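## Task

A free-standing wooden chest with 7 shallow drawers sits on the table; its 4th drawer counted from the top contains 3 small round tea tins. Pull that drawer open and place one tin so it rests entirely on the table (upright or on its side). Finish with the remaining two tins inside that drawer, all drawers closed, the chest still at its original spot, nothing in motion, and nothing held in place by the robot; then release and move the hand away.

## Robot and tools

Robot: one six-joint arm carrying a right five-finger hand. Control targets a 'hand point' fixed to the palm, 0.05 m in front of it, where index pad meets thumb tip in a pinch. Hand-point axes: +z along straightened fingers (fingertips extend 0.06-0.07 m beyond it), +y out of the palm, +x across the palm toward the little finger. A bracket on the wrist's little-finger side juts 0.03 m past the point along +y and 0.11 m across the palm; it can strike things. Across the palm the hand spans 0.08 m on the little side and 0.02 m (thumb in front of palm) up to 0.09 m on the thumb side.

Scene frame: origin on the table top beneath the arm base, +z up, +y left when facing along +x. Results report hand-point position (m), orientation quaternion wxyz, velocities, joint positions and torques, wrist force/torque in the hand's own x y z (noisy, offset up to about 4 N, saturates near 50 N, may say 'no reading'), and finger data. Printed position can be off, more so at long reach.

The 14-number row (single list, one arm), every value in [-1, 1]: dx, dy, dz, rx, ry, rz, little, ring, middle, index, thumb_bend, thumb_turn, force_limit, speed. The first six are an offset, not a pose: expressed in the hand point's own axes, counted from its pose in the most recent result that reported it (before any such result in a scene, or for second and later calls in one reply, from where the robot stands when the action begins). Scale: 1.0 = 0.6 m for dx-dz, 1.0 = 180 degrees for rx-rz, which form one rotation vector. All-zero offsets drive back to that reference pose; they do not mean wait. Finger values are targets: +1 straight/open, -1 fully curled. thumb_turn +1 beside palm, -1 opposite the fingers. A pinch is roughly index -0.22, thumb_bend -0.75, thumb_turn -0.57. force_limit maps -1..+1 to about 0..10 N at the fingertip (0..15 N for thumb motors) and only stops closing motors. speed maps -1..+1 to near zero..full (full travel 0.6 s); use -0.9 or lower for a gentle grip. To wrap an object 0.035-0.08 m wide, turn the thumb fully in front first; the object then lies across the palm.

Tools:
- execute_actions {actions, pictures}: actions is empty (just read state), one action {rows: 1-15 rows, steps up to 15, default 15; each row is one 1/30 s step, the last row repeats; every row is measured from the same reference pose}, or one wait {steps up to 300, counted from the last result including reply time}.
- move {target: one 14-number row as above, speed: m/s 0.002-0.5 (default 0.25; rotation up to twice that in rad/s), stop_force: optional 9-40 N}: straight path to that offset target, 0.5-10 s long. It does not avoid obstacles and may overshoot speed. stop_force ends the path when push against the motion rises that much, then backs off 2 steps; it is judged along the start-axes line to target, so unreliable for turning moves; omit it when pulling away from something pressed on. Not allowed in the first 0.2 s. Result line 'move:' gives ending (done, contact, held, off_target, moving, fault) and limits (paced = clipped, held = some steps blocked).
- wait {seconds 0-10}.
- zoom_image {camera: cam_high, cam_low or cam_wrist, region [x0,y0,x1,y1] pixels, max 504x504}. Images: cam_high 504x504, cam_low 504x504, cam_wrist 616x616.
- show_instructions: shows reference images.
- finished_scene {scene: 1 or 2}: ends and grades that scene, irreversibly; the result gives the next task.

Motion notes: each step's command is clipped to 100 mm and 16 degrees from the measured pose; commands lag about 0.17 s; after a large action check the reported pose and send the remainder. Position takes priority over orientation. 'pose unreachable' and HELD mark changes or blocks by the clearance check. Fingers keep moving to their target between calls, then lock (at least 15 N); hand_stopped_by shows moving, target, force, stalled or fault. A lost grip shows as hand_load_n near 0.

Cautions: the arm is stiff; pushing even slightly past contact, contact torque at a joint limit (wrist joints 26.3 N m), or 150 N outside force causes a 10 s fault stop. Approach drawer fronts and tins slowly, use stop_force at low speed. Don't knock anything off the table or shove the loose chest; avoid dropping or slamming. Motors heat when holding loads (warning at 70 °C, forced stop at 85 °C). Objects may be nudged occasionally. Before finishing, open the hand, move clear and verify nothing is moving.

Each tool is called after ">>>" as name(argument=value, ...) on one line, values as JSON.

Reference images:

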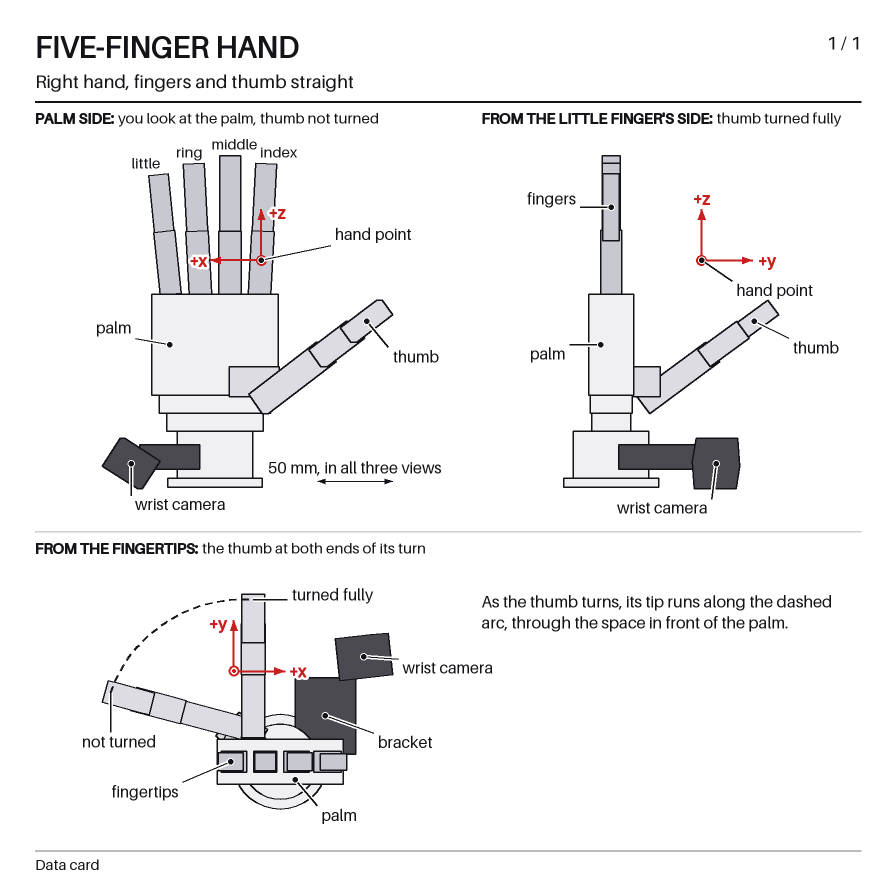

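## Session

>>> execute_actions(actions=[])

Scene clock: 0.00 s of 6600.00 s.
end_effector_position=(-0.0427, +0.3396, +0.3291) hand_measured=(+1.000, +1.000, +1.000, +1.000, +1.000, +1.000) hand_load_n=(+0.0, +0.0, +0.0, +0.0, +0.0, +0.0) hand_stopped_by=(target, target, target, target, target, target) hand_force_limit=0.00 hand_speed=-0.80 end_effector_quat_wxyz=(-0.131, +0.991, -0.011, +0.014) end_effector_velocity=(-0.000, +0.000, +0.000) end_effector_angular_velocity=(+0.000, +0.000, -0.001)
Joint positions: [ 1.452 -0.716  1.702  0.773  1.926 -3.222]
Joint velocities: [ 0.    -0.    -0.001  0.001 -0.     0.001]
Joint torques (N m, as the arm reports them, + toward a larger angle): no reading
Wrist force (N, on the end effector, along its own x y z axes, offset not removed): no reading
Wrist torque (N m, same axes, about the end effector's origin, offset not removed): no reading
Hand target: -0.043, +0.340, +0.329; -0.131, +0.991, -0.011, +0.014

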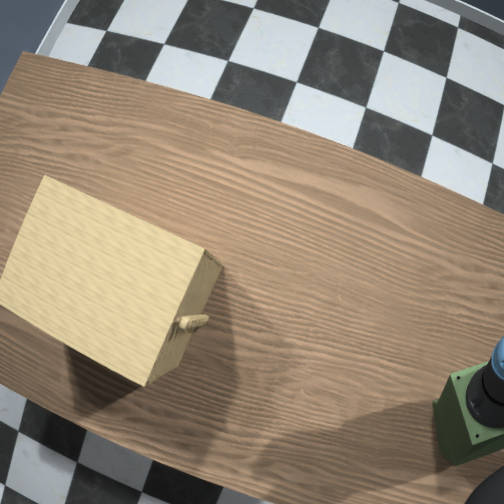

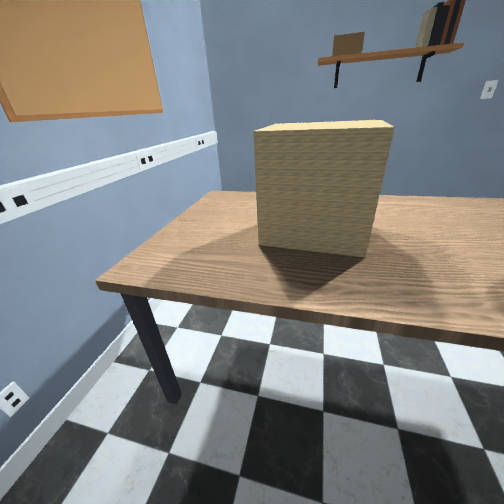

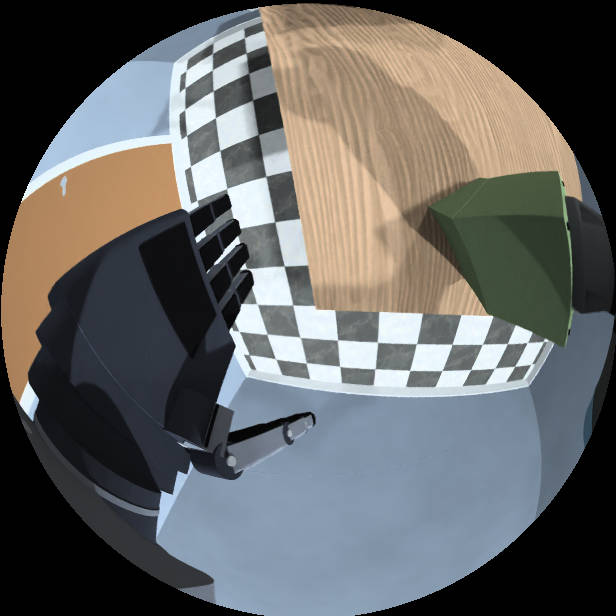

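>>> zoom_image(camera="cam_high", region=[0, 160, 260, 420])

>>> zoom_image(camera="cam_low", region=[240, 100, 420, 280])

>>> zoom_image(camera="cam_high", region=[384, 320, 504, 504])

Region (0, 160, 260, 420) of cam_high's 504x504 image, scaled by 1.938, with more detail than that image has.

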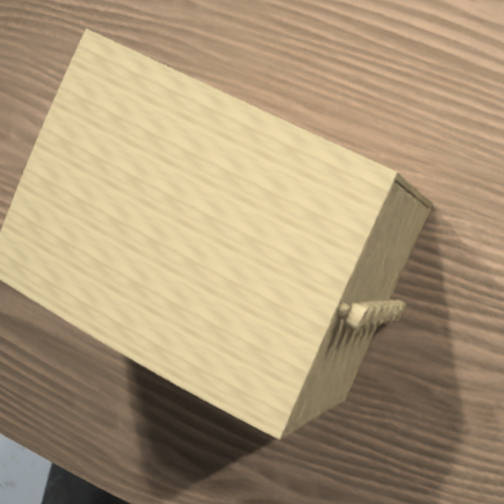

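Region (240, 100, 420, 280) of cam_low's 504x504 image, scaled by 2.800, with more detail than that image has.

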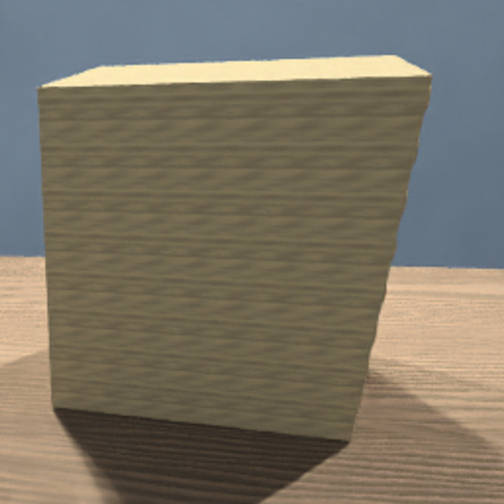

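Region (384, 320, 504, 504) of cam_high's 504x504 image, scaled by 2.739, with more detail than that image has; it fills the left 329 columns of this view, and the rest is white.

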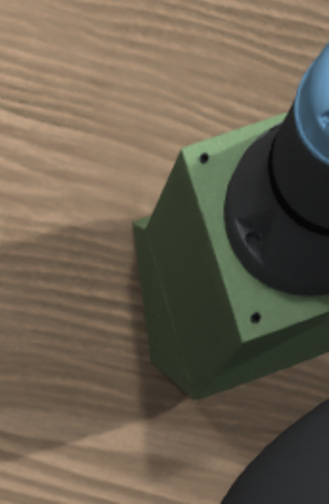

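>>> move(target=[0.488,0.275,-0.195,-0.075,0.33,0.03,1,1,1,1,1,1,0,0.5], speed=0.3)

Scene clock: 14.73 s of 6600.00 s.
end_effector_position=(+0.2432, +0.1426, +0.4064) hand_measured=(+1.000, +1.000, +1.000, +1.000, +1.000, +1.000) hand_load_n=(+0.0, +0.0, +0.0, +0.0, +0.0, +0.0) hand_stopped_by=(target, target, target, target, target, target) hand_force_limit=0.00 hand_speed=0.50 end_effector_quat_wxyz=(+0.006, +0.861, -0.122, +0.493) end_effector_velocity=(+0.001, -0.001, -0.001) end_effector_angular_velocity=(+0.010, -0.012, +0.025)
Joint positions: [ 1.218 -1.066  2.044  0.367  3.015 -3.659]
Joint velocities: [ 0.002 -0.066  0.03  -0.179 -0.008 -0.216]
Joint torques (N m, as the arm reports them, + toward a larger angle): [ 21.53 -29.11   0.25  -1.06  -1.42  -2.09]
Wrist force (N, on the end effector, along its own x y z axes, offset not removed): [3.9 2.9 -0.3]
Wrist torque (N m, same axes, about the end effector's origin, offset not removed): [0.50 -0.37 0.53]
Hand target: +0.243, +0.143, +0.406; +0.005, +0.861, -0.120, +0.494
Off the commanded pose: 0.000 m, 0 deg.
After step 90, 9.07 s passed at rest.
move: done

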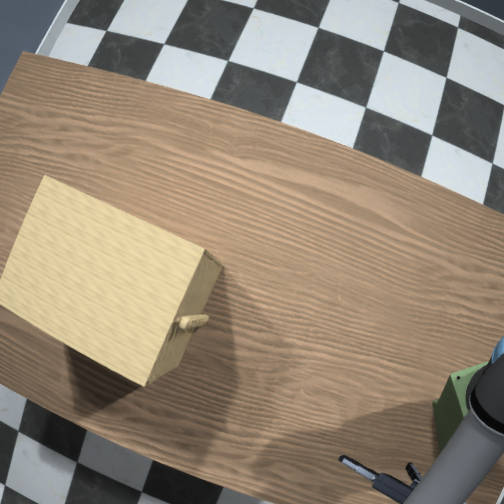

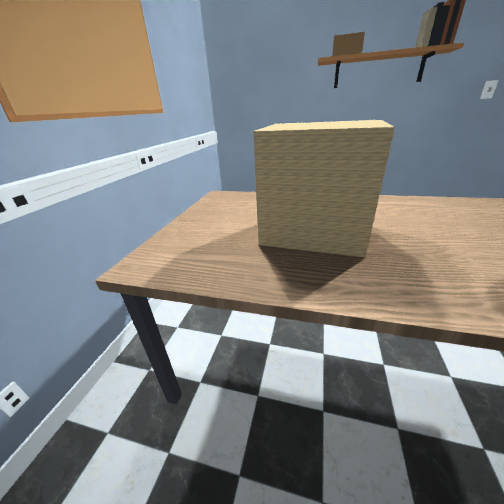

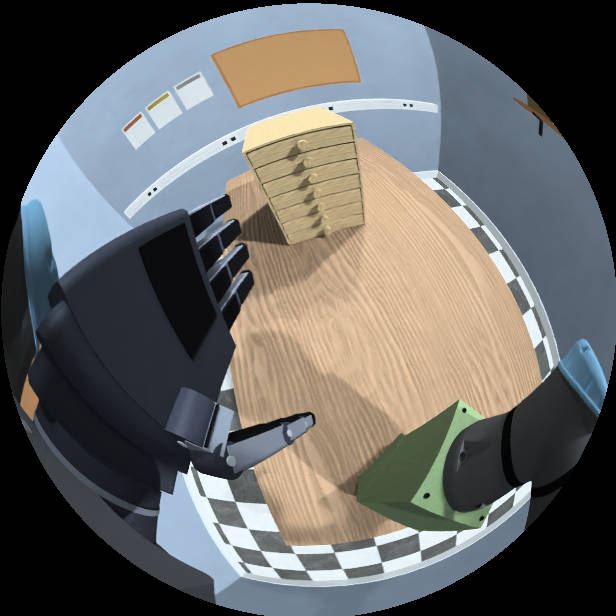

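>>> move(target=[0.093,0.198,0.208,0.094,-0.012,-0.056,-1,-1,-1,-0.22,-0.75,-0.57,0,0.5], speed=0.2)

Scene clock: 31.23 s of 6600.00 s.
end_effector_position=(+0.2862, +0.0815, +0.3939) hand_measured=(-1.000, -1.000, -1.000, -0.220, -0.748, -0.570) hand_load_n=(+0.0, +0.0, +0.0, +1.5, +1.5, +0.0) hand_stopped_by=(target, target, target, target, target, target) hand_force_limit=0.00 hand_speed=0.50 end_effector_quat_wxyz=(+0.015, +0.891, -0.098, +0.443) end_effector_velocity=(+0.001, +0.001, +0.001) end_effector_angular_velocity=(+0.003, -0.002, -0.001)
Joint positions: [ 0.995 -1.404  2.187  0.06   2.831 -4.248]
Joint velocities: [ 0.    -0.001 -0.003 -0.     0.    -0.   ]
Joint torques (N m, as the arm reports them, + toward a larger angle): [ 10.36 -21.73 -30.43   2.83   2.97  -1.85]
Wrist force (N, on the end effector, along its own x y z axes, offset not removed): [0.0 2.7 0.2]
Wrist torque (N m, same axes, about the end effector's origin, offset not removed): [0.55 0.37 0.39]
Hand target: +0.286, +0.081, +0.394; +0.015, +0.891, -0.099, +0.443
Off the commanded pose: 0.105 m, 19 deg; position and orientation clipped at the last step of the last action.
After step 90, 12.10 s passed at rest.
move: held; limits=paced,held; held on 24 of 42 steps, including the last
pose unreachable: on one or more control steps of this call an arm could not follow its commanded pose, so it was not sent that pose on those steps. On the call's last step it was still not sent that pose. It may still have moved: this result reports where it is.
cause: the commanded pose would bring two parts of the arm too close to each other (joints 4 (wrist 1) to 6 (wrist 3) lie between them).

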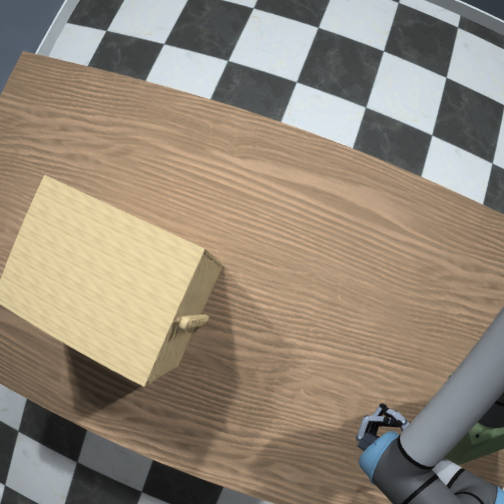

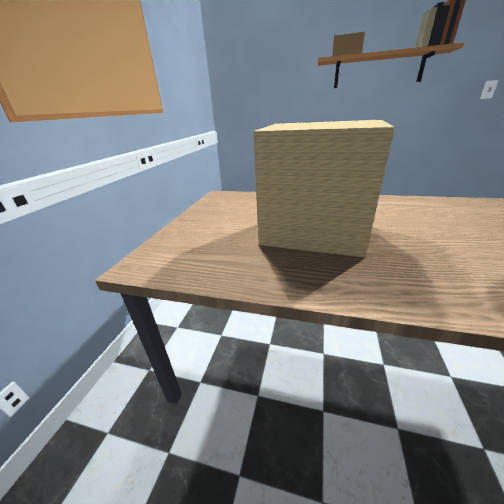

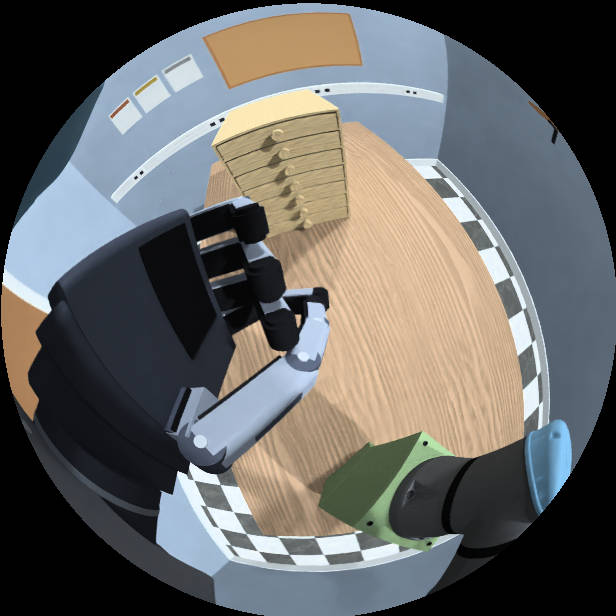

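>>> zoom_image(camera="cam_high", region=[340, 390, 440, 490])

>>> zoom_image(camera="cam_wrist", region=[190, 70, 390, 270])

Region (340, 390, 440, 490) of cam_high's 504x504 image, scaled by 5.040, with more detail than that image has.

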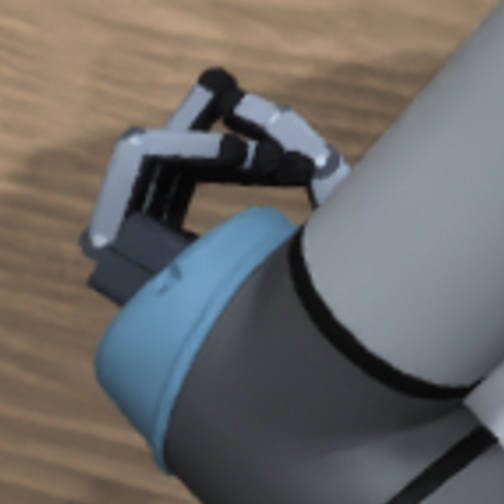

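Region (190, 70, 390, 270) of cam_wrist's 616x616 image, scaled by 2.520, with more detail than that image has.

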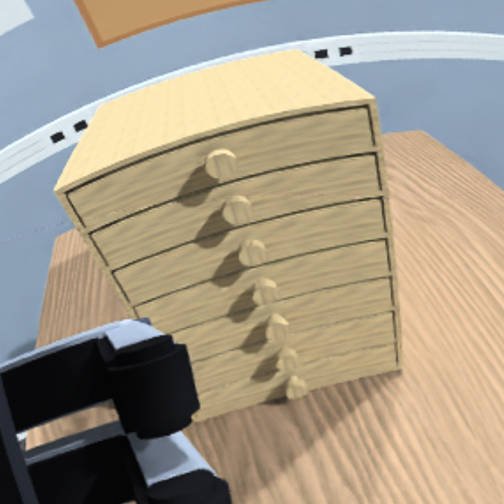

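>>> move(target=[0.127,0.173,0.23,0.2,-0.12,-0.2,-1,-1,-1,-0.22,-0.75,-0.57,0,0.5], speed=0.25)

Scene clock: 54.67 s of 6600.00 s.
end_effector_position=(+0.2892, +0.0785, +0.3933) hand_measured=(-1.000, -1.000, -1.000, -0.220, -0.748, -0.570) hand_load_n=(+0.0, +0.0, +0.0, +1.5, +1.5, +0.0) hand_stopped_by=(target, target, target, target, target, target) hand_force_limit=0.00 hand_speed=0.50 end_effector_quat_wxyz=(+0.014, +0.895, -0.090, +0.437) end_effector_velocity=(+0.001, +0.000, +0.000) end_effector_angular_velocity=(+0.001, -0.000, -0.002)
Joint positions: [ 0.979 -1.424  2.193  0.062  2.806 -4.278]
Joint velocities: [-0.001  0.001 -0.002 -0.    -0.     0.   ]
Joint torques (N m, as the arm reports them, + toward a larger angle): [ 19.94   1.73 -30.92  -1.43   2.9    1.86]
Wrist force (N, on the end effector, along its own x y z axes, offset not removed): [-0.7 0.3 0.6]
Wrist torque (N m, same axes, about the end effector's origin, offset not removed): [0.09 0.36 0.25]
Hand target: +0.289, +0.078, +0.393; +0.014, +0.895, -0.090, +0.437
Off the commanded pose: 0.184 m, 54 deg; position and orientation clipped at the last step of the last action.
After step 90, 18.20 s passed at rest.
move: held; limits=paced,held; held on 52 of 67 steps, including the last
pose unreachable: on one or more control steps of this call an arm could not follow its commanded pose, so it was not sent that pose on those steps. On the call's last step it was still not sent that pose. It may still have moved: this result reports where it is.
cause: the commanded pose would bring two parts of the arm too close to each other (joints 4 (wrist 1) to 6 (wrist 3) lie between them).

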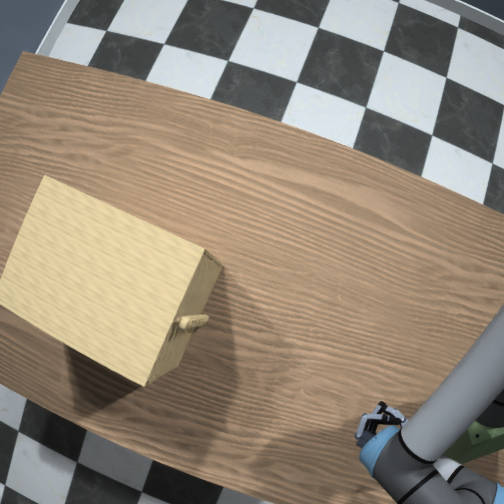

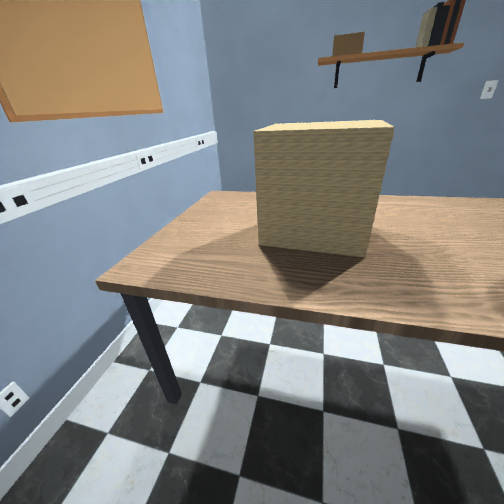

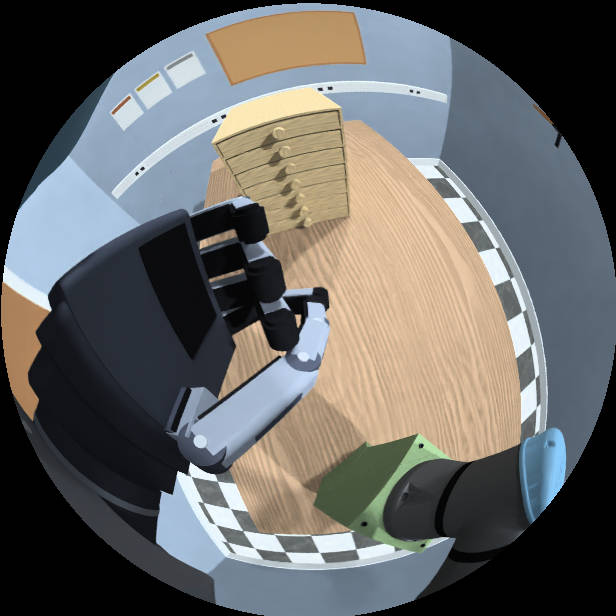

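>>> move(target=[-0.123,-0.253,-0.063,0.2,-0.098,0,-1,-1,-1,-0.22,-0.75,-0.57,0,0.5], speed=0.25)

Scene clock: 61.87 s of 6600.00 s.
end_effector_position=(+0.2418, +0.2424, +0.3672) hand_measured=(-1.000, -1.000, -1.000, -0.220, -0.748, -0.570) hand_load_n=(+0.0, +0.0, +0.0, +1.5, +1.5, +0.0) hand_stopped_by=(target, target, target, target, target, target) hand_force_limit=0.00 hand_speed=0.50 end_effector_quat_wxyz=(-0.276, +0.911, +0.047, +0.304) end_effector_velocity=(+0.000, +0.003, -0.001) end_effector_angular_velocity=(+0.008, +0.004, +0.009)
Joint positions: [ 0.995 -1.423  2.187  0.089  2.119 -4.251]
Joint velocities: [-0.007 -0.002  0.002 -0.003 -0.017 -0.005]
Joint torques (N m, as the arm reports them, + toward a larger angle): [ -5.05 -22.63  -2.6   -2.34  -2.89  -1.92]
Wrist force (N, on the end effector, along its own x y z axes, offset not removed): [1.2 0.8 0.7]
Wrist torque (N m, same axes, about the end effector's origin, offset not removed): [0.04 0.17 0.36]
Hand target: +0.242, +0.243, +0.367; -0.276, +0.911, +0.048, +0.304
Off the commanded pose: 0.000 m, 0 deg.
After step 90, 0.07 s passed at rest.
move: done; limits=paced

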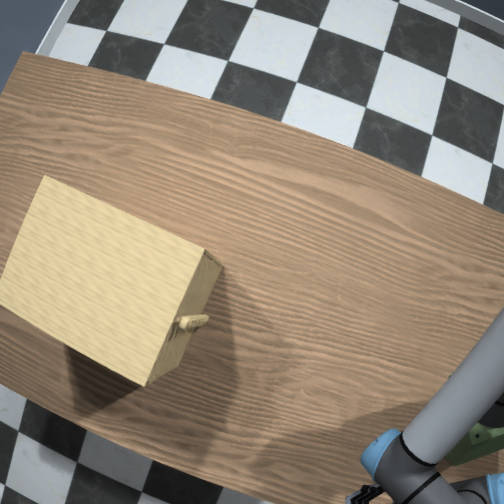

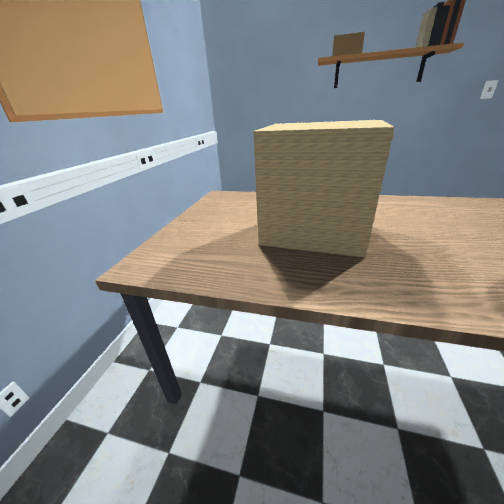

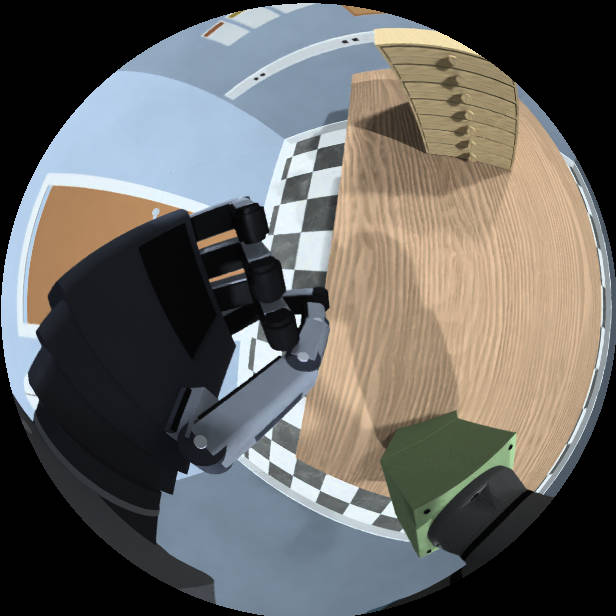

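>>> move(target=[0.188,0.335,0.27,0.031,0.119,-0.3,-1,-1,-1,-0.22,-0.75,-0.57,0,0.5], speed=0.25)

Scene clock: 72.23 s of 6600.00 s.
end_effector_position=(+0.4696, +0.1500, +0.2301) hand_measured=(-1.000, -1.000, -1.000, -0.220, -0.748, -0.570) hand_load_n=(+0.0, +0.0, +0.0, +1.5, +1.5, +0.0) hand_stopped_by=(target, target, target, target, target, target) hand_force_limit=0.00 hand_speed=0.50 end_effector_quat_wxyz=(-0.154, +0.707, +0.416, +0.550) end_effector_velocity=(+0.003, -0.000, -0.001) end_effector_angular_velocity=(+0.000, -0.010, +0.012)
Joint positions: [-0.256 -1.351  2.493 -0.577  0.862 -5.976]
Joint velocities: [-0.013  0.009 -0.009  0.01  -0.022 -0.023]
Joint torques (N m, as the arm reports them, + toward a larger angle): [  2.22 -11.34 -12.48   3.42  -4.15  -1.82]
Wrist force (N, on the end effector, along its own x y z axes, offset not removed): [1.5 2.2 -0.6]
Wrist torque (N m, same axes, about the end effector's origin, offset not removed): [0.36 0.10 0.36]
Hand target: +0.470, +0.150, +0.230; -0.154, +0.706, +0.417, +0.551
Off the commanded pose: 0.000 m, 0 deg.
After step 90, 4.70 s passed at rest.
move: done

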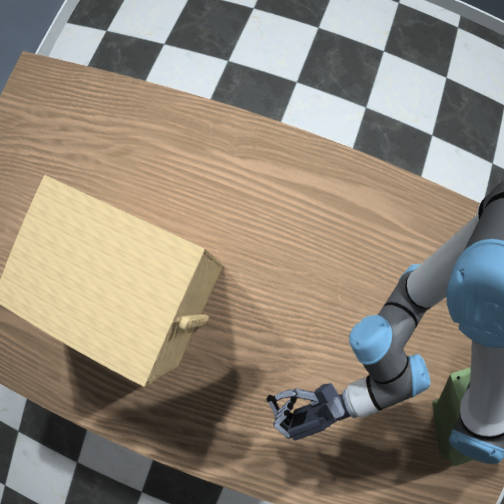

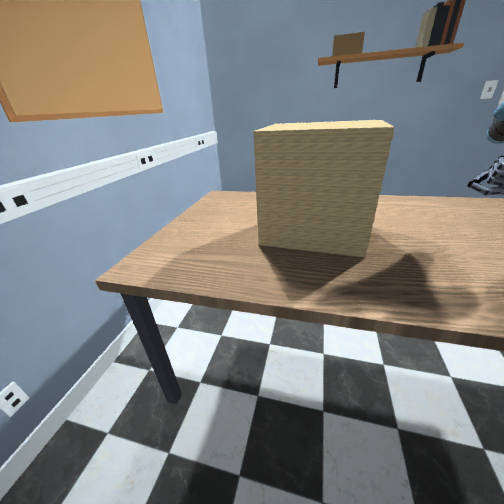

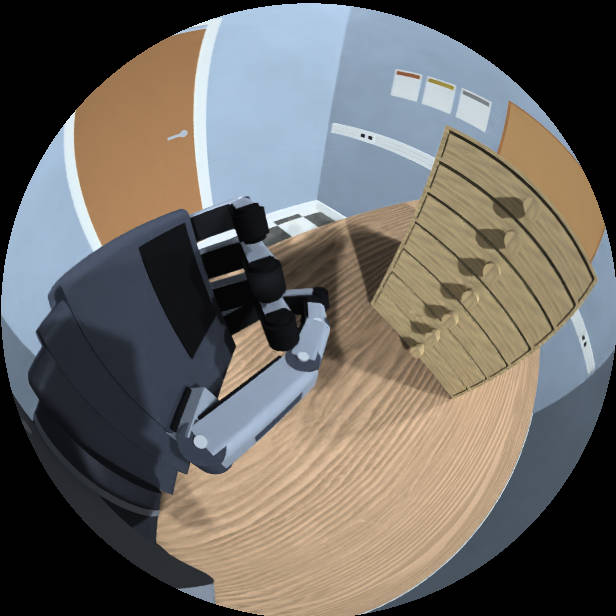

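>>> move(target=[0.003,-0.168,0,0,0,0.6667,-1,-1,-1,-0.22,-0.75,-0.57,0,0.5], speed=0.5)

>>> move(target=[0.003,-0.168,0,0,0,0.6667,-1,-1,-1,-0.22,-0.75,-0.57,0,0.5], speed=0.5)

>>> move(target=[0.003,-0.168,0,0,0,0.6667,-1,-1,-1,-0.22,-0.75,-0.57,0,0.5], speed=0.5)

Scene clock: 81.80 s of 6600.00 s.
end_effector_position=(+0.3932, +0.2117, +0.2075) hand_measured=(-1.000, -1.000, -1.000, -0.220, -0.748, -0.570) hand_load_n=(+0.0, +0.0, +0.0, +1.5, +1.5, +0.0) hand_stopped_by=(target, target, target, target, target, target) hand_force_limit=0.00 hand_speed=0.50 end_effector_quat_wxyz=(-0.554, +0.714, -0.403, +0.142) end_effector_velocity=(+0.000, +0.000, -0.000) end_effector_angular_velocity=(+0.007, +0.007, -0.007)
Joint positions: [-0.247 -1.39   2.459 -0.508  0.869 -3.877]
Joint velocities: [-0.002  0.001  0.002 -0.006 -0.001  0.012]
Joint torques (N m, as the arm reports them, + toward a larger angle): [ -0.14 -10.03  14.45  -0.91  -3.76   1.75]
Wrist force (N, on the end effector, along its own x y z axes, offset not removed): [2.8 1.7 0.3]
Wrist torque (N m, same axes, about the end effector's origin, offset not removed): [0.20 -0.20 0.49]
Hand target: +0.393, +0.212, +0.207; -0.554, +0.714, -0.404, +0.142
Off the commanded pose: 0.000 m, 0 deg.
After step 90, 3.80 s passed at rest.
move: done

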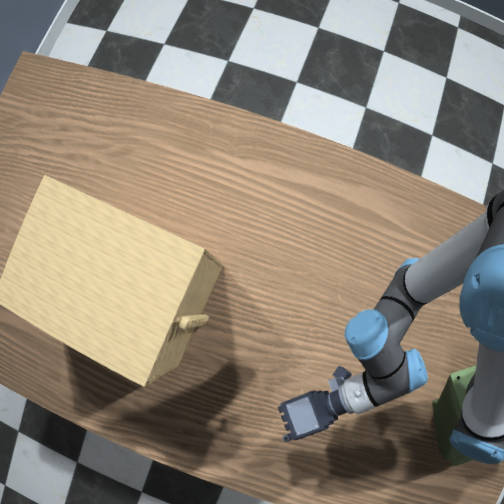

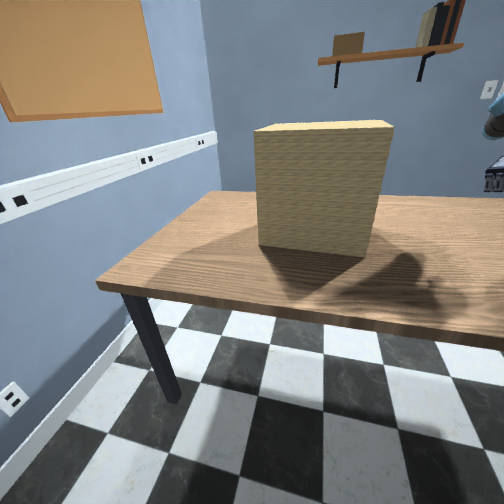

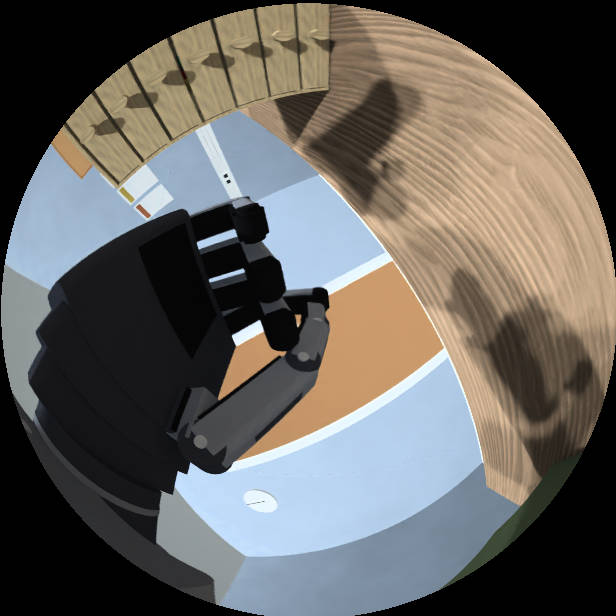

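Scene clock: 84.57 s of 6600.00 s.
end_effector_position=(+0.4366, +0.2165, +0.2983) hand_measured=(-1.000, -1.000, -1.000, -0.220, -0.748, -0.570) hand_load_n=(+0.0, +0.0, +0.0, +1.5, +1.5, +0.0) hand_stopped_by=(target, target, target, target, target, target) hand_force_limit=0.00 hand_speed=0.50 end_effector_quat_wxyz=(+0.400, -0.009, +0.820, +0.409) end_effector_velocity=(+0.001, +0.000, +0.001) end_effector_angular_velocity=(+0.007, +0.008, -0.011)
Joint positions: [-0.307 -1.346  2.466 -0.529  0.819 -1.829]
Joint velocities: [ 0.006 -0.002  0.005 -0.014  0.009  0.024]
Joint torques (N m, as the arm reports them, + toward a larger angle): [ 25.49 -34.68  16.6   -0.64   1.29   1.97]
Wrist force (N, on the end effector, along its own x y z axes, offset not removed): [-0.3 0.7 2.8]
Wrist torque (N m, same axes, about the end effector's origin, offset not removed): [-0.02 0.20 0.32]
Hand target: +0.437, +0.217, +0.298; +0.400, -0.008, +0.820, +0.409
Off the commanded pose: 0.000 m, 0 deg.
move: done

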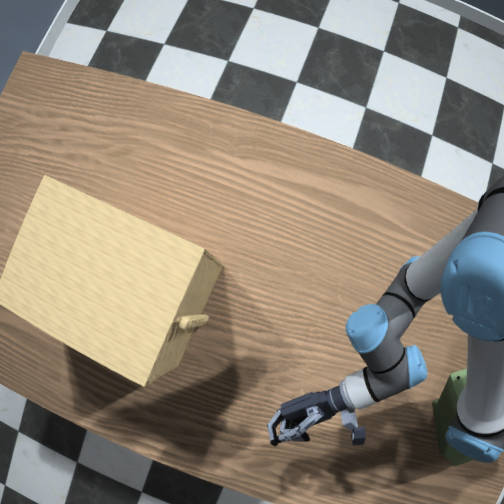

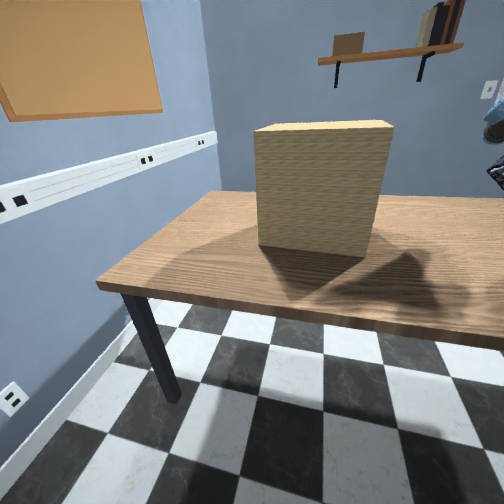

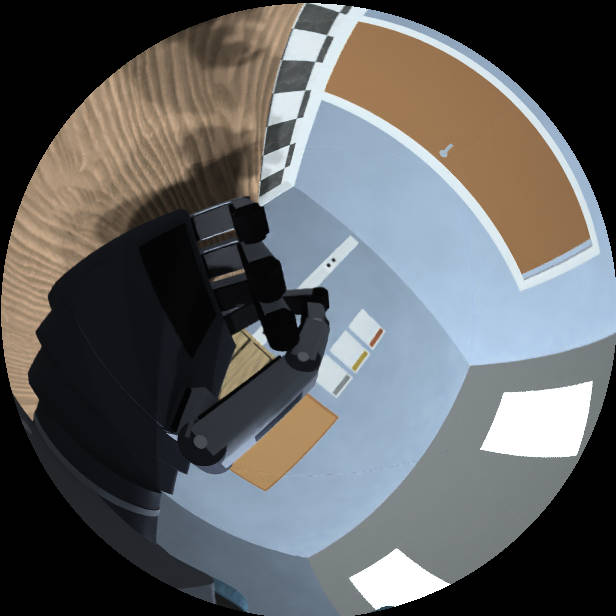

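Scene clock: 87.33 s of 6600.00 s.
end_effector_position=(+0.4697, +0.1500, +0.2303) hand_measured=(-1.000, -1.000, -1.000, -0.220, -0.748, -0.570) hand_load_n=(+0.0, +0.0, +0.0, +1.5, +1.5, +0.0) hand_stopped_by=(target, target, target, target, target, target) hand_force_limit=0.00 hand_speed=0.50 end_effector_quat_wxyz=(-0.154, +0.706, +0.418, +0.551) end_effector_velocity=(-0.001, -0.000, -0.001) end_effector_angular_velocity=(+0.007, +0.013, -0.009)
Joint positions: [-0.257 -1.35   2.492 -0.574  0.86   0.3  ]
Joint velocities: [ 0.005 -0.003  0.002 -0.002  0.009  0.02 ]
Joint torques (N m, as the arm reports them, + toward a larger angle): [ 24.86 -33.96 -13.09  -1.03   1.02   1.68]
Wrist force (N, on the end effector, along its own x y z axes, offset not removed): [2.1 0.1 1.5]
Wrist torque (N m, same axes, about the end effector's origin, offset not removed): [-0.17 -0.18 0.33]
Hand target: +0.470, +0.150, +0.230; -0.154, +0.706, +0.418, +0.551
Off the commanded pose: 0.000 m, 0 deg.
move: done

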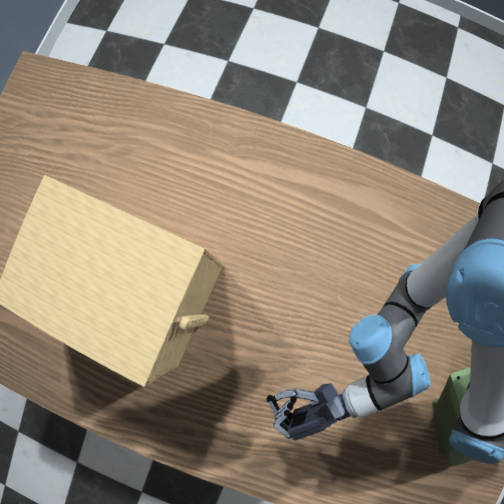

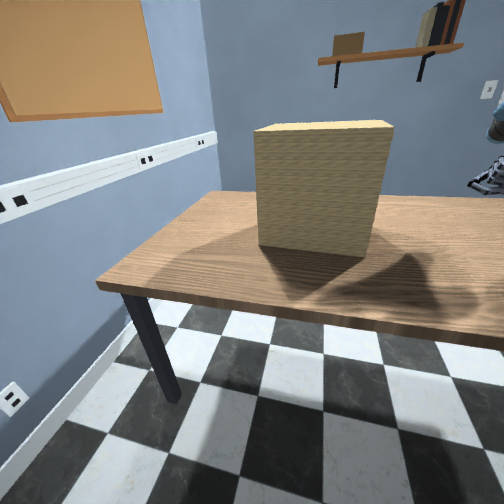

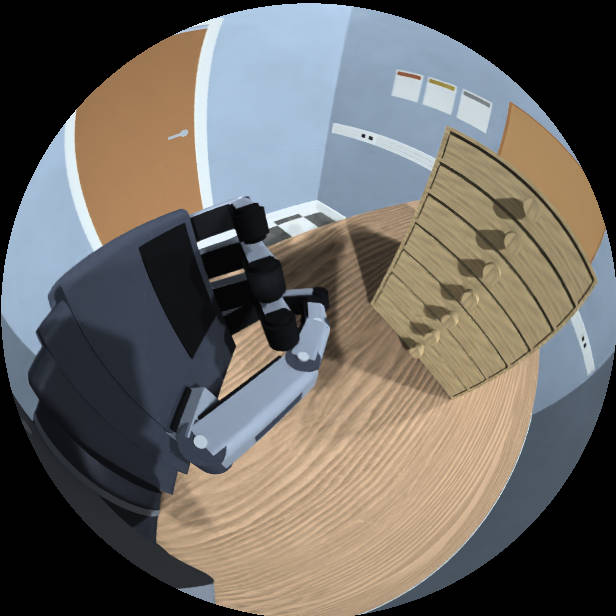

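>>> move(target=[-0.15,0.241,0.063,0,0,0,-1,-1,-1,0.25,-0.6,-0.57,0,0.5], speed=0.2)

>>> zoom_image(camera="cam_high", region=[150, 260, 290, 400])

Scene clock: 92.80 s of 6600.00 s.
end_effector_position=(+0.6000, +0.0506, +0.1711) hand_measured=(-1.000, -1.000, -1.000, +0.250, -0.600, -0.570) hand_load_n=(+0.0, +0.0, +0.0, +0.0, +0.0, +0.0) hand_stopped_by=(target, target, target, target, target, target) hand_force_limit=0.00 hand_speed=0.50 end_effector_quat_wxyz=(-0.154, +0.706, +0.418, +0.551) end_effector_velocity=(+0.002, -0.001, -0.001) end_effector_angular_velocity=(+0.000, +0.001, +0.001)
Joint positions: [-0.466 -1.185  2.095 -0.217  0.69   0.125]
Joint velocities: [-0.001  0.004 -0.007  0.006 -0.001 -0.002]
Joint torques (N m, as the arm reports them, + toward a larger angle): [  2.61 -18.59 -17.67   3.9   -4.03  -1.72]
Wrist force (N, on the end effector, along its own x y z axes, offset not removed): [1.5 3.5 -0.4]
Wrist torque (N m, same axes, about the end effector's origin, offset not removed): [0.57 0.16 0.44]
Hand target: +0.600, +0.051, +0.171; -0.154, +0.706, +0.418, +0.551
Off the commanded pose: 0.000 m, 0 deg.
After step 90, 0.97 s passed at rest.
move: done

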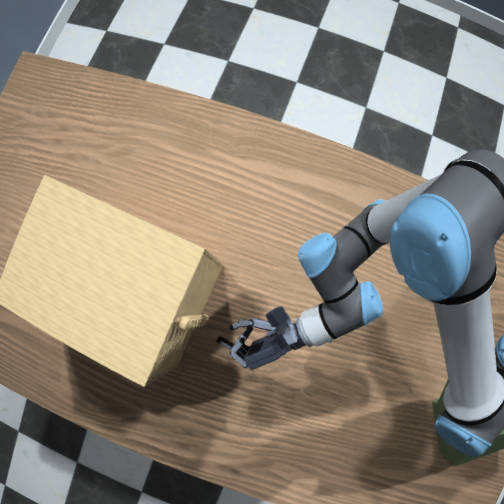

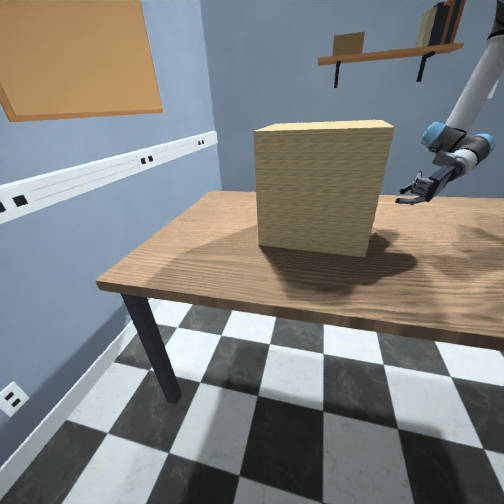

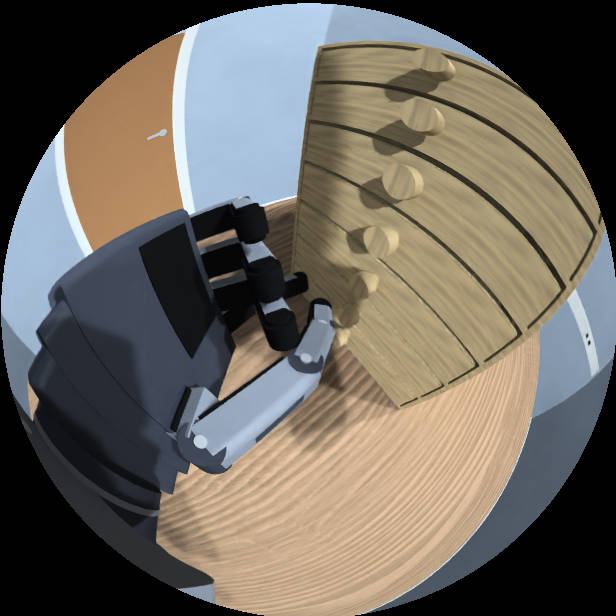

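Region (150, 260, 290, 400) of cam_high's 504x504 image, scaled by 3.600, with more detail than that image has.

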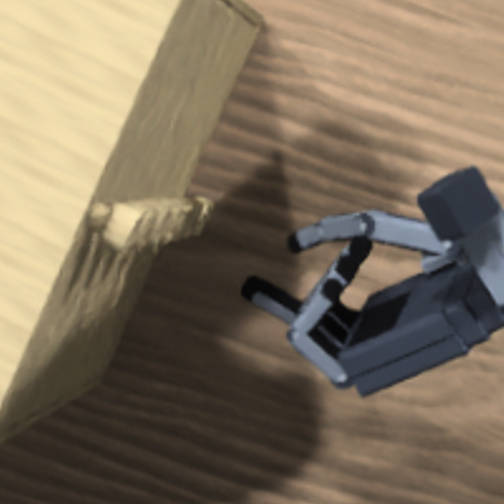

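>>> move(target=[0.003,0.0505,0.043,0,0,0,-1,-1,-1,0.25,-0.5,-0.57,0,0.5], speed=0.1)

>>> zoom_image(camera="cam_high", region=[160, 280, 260, 380])

>>> zoom_image(camera="cam_wrist", region=[250, 180, 450, 380])

>>> zoom_image(camera="cam_low", region=[340, 120, 480, 260])

Scene clock: 98.80 s of 6600.00 s.
end_effector_position=(+0.6396, +0.0505, +0.1713) hand_measured=(-1.000, -1.000, -1.000, +0.250, -0.500, -0.570) hand_load_n=(+0.0, +0.0, +0.0, +0.0, +0.0, +0.0) hand_stopped_by=(target, target, target, target, target, target) hand_force_limit=0.00 hand_speed=0.50 end_effector_quat_wxyz=(-0.154, +0.706, +0.418, +0.551) end_effector_velocity=(+0.003, +0.000, -0.000) end_effector_angular_velocity=(-0.000, -0.000, +0.001)
Joint positions: [-0.417 -1.15   1.981 -0.174  0.729  0.172]
Joint velocities: [ 0.003  0.003 -0.008  0.003  0.002  0.002]
Joint torques (N m, as the arm reports them, + toward a larger angle): [ 29.92 -21.29 -17.6    3.73   1.22   1.91]
Wrist force (N, on the end effector, along its own x y z axes, offset not removed): [1.8 -1.0 -0.5]
Wrist torque (N m, same axes, about the end effector's origin, offset not removed): [-0.25 0.01 0.32]
Hand target: +0.640, +0.051, +0.171; -0.154, +0.706, +0.418, +0.551
Off the commanded pose: 0.000 m, 0 deg.
After step 90, 2.07 s passed at rest.
move: done

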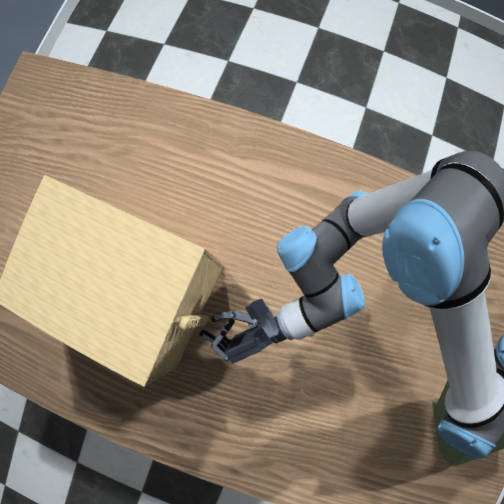

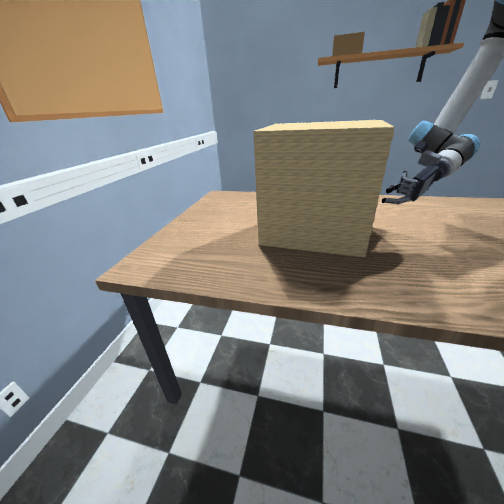

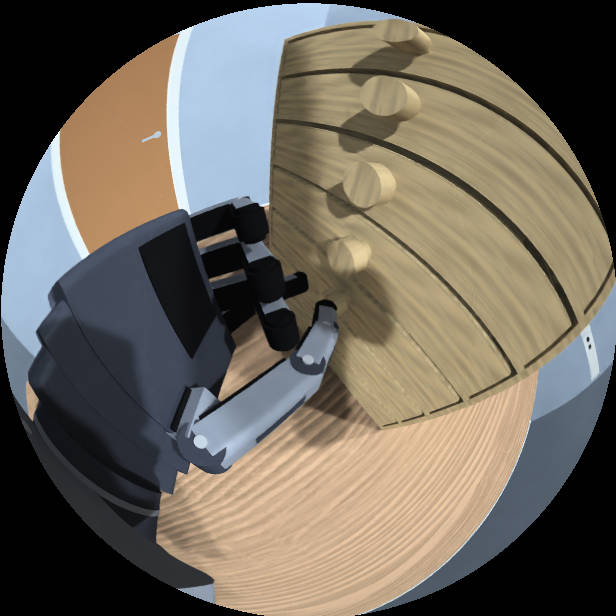

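Region (160, 280, 260, 380) of cam_high's 504x504 image, scaled by 5.040, with more detail than that image has.

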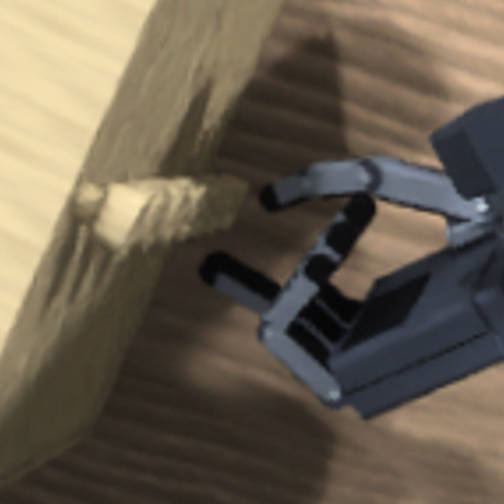

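Region (250, 180, 450, 380) of cam_wrist's 616x616 image, scaled by 2.520, with more detail than that image has.

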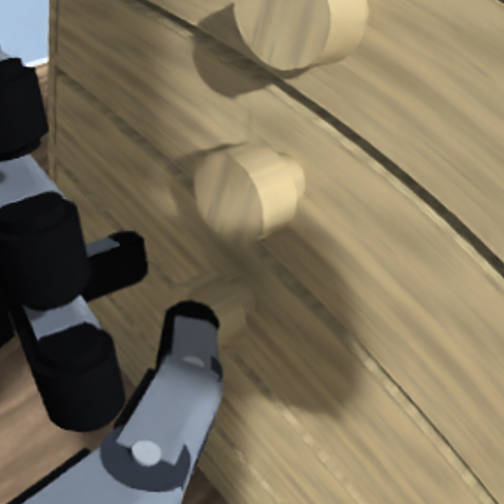

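Region (340, 120, 480, 260) of cam_low's 504x504 image, scaled by 3.600, with more detail than that image has.

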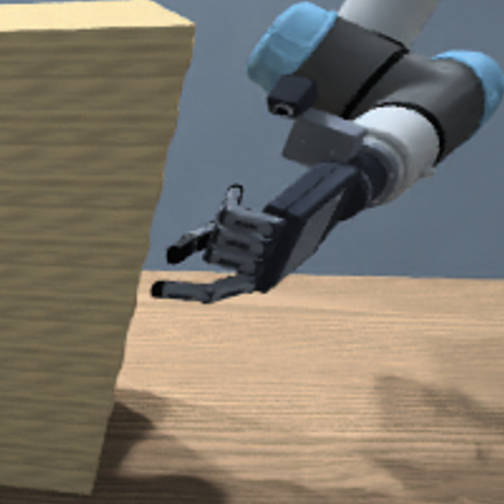

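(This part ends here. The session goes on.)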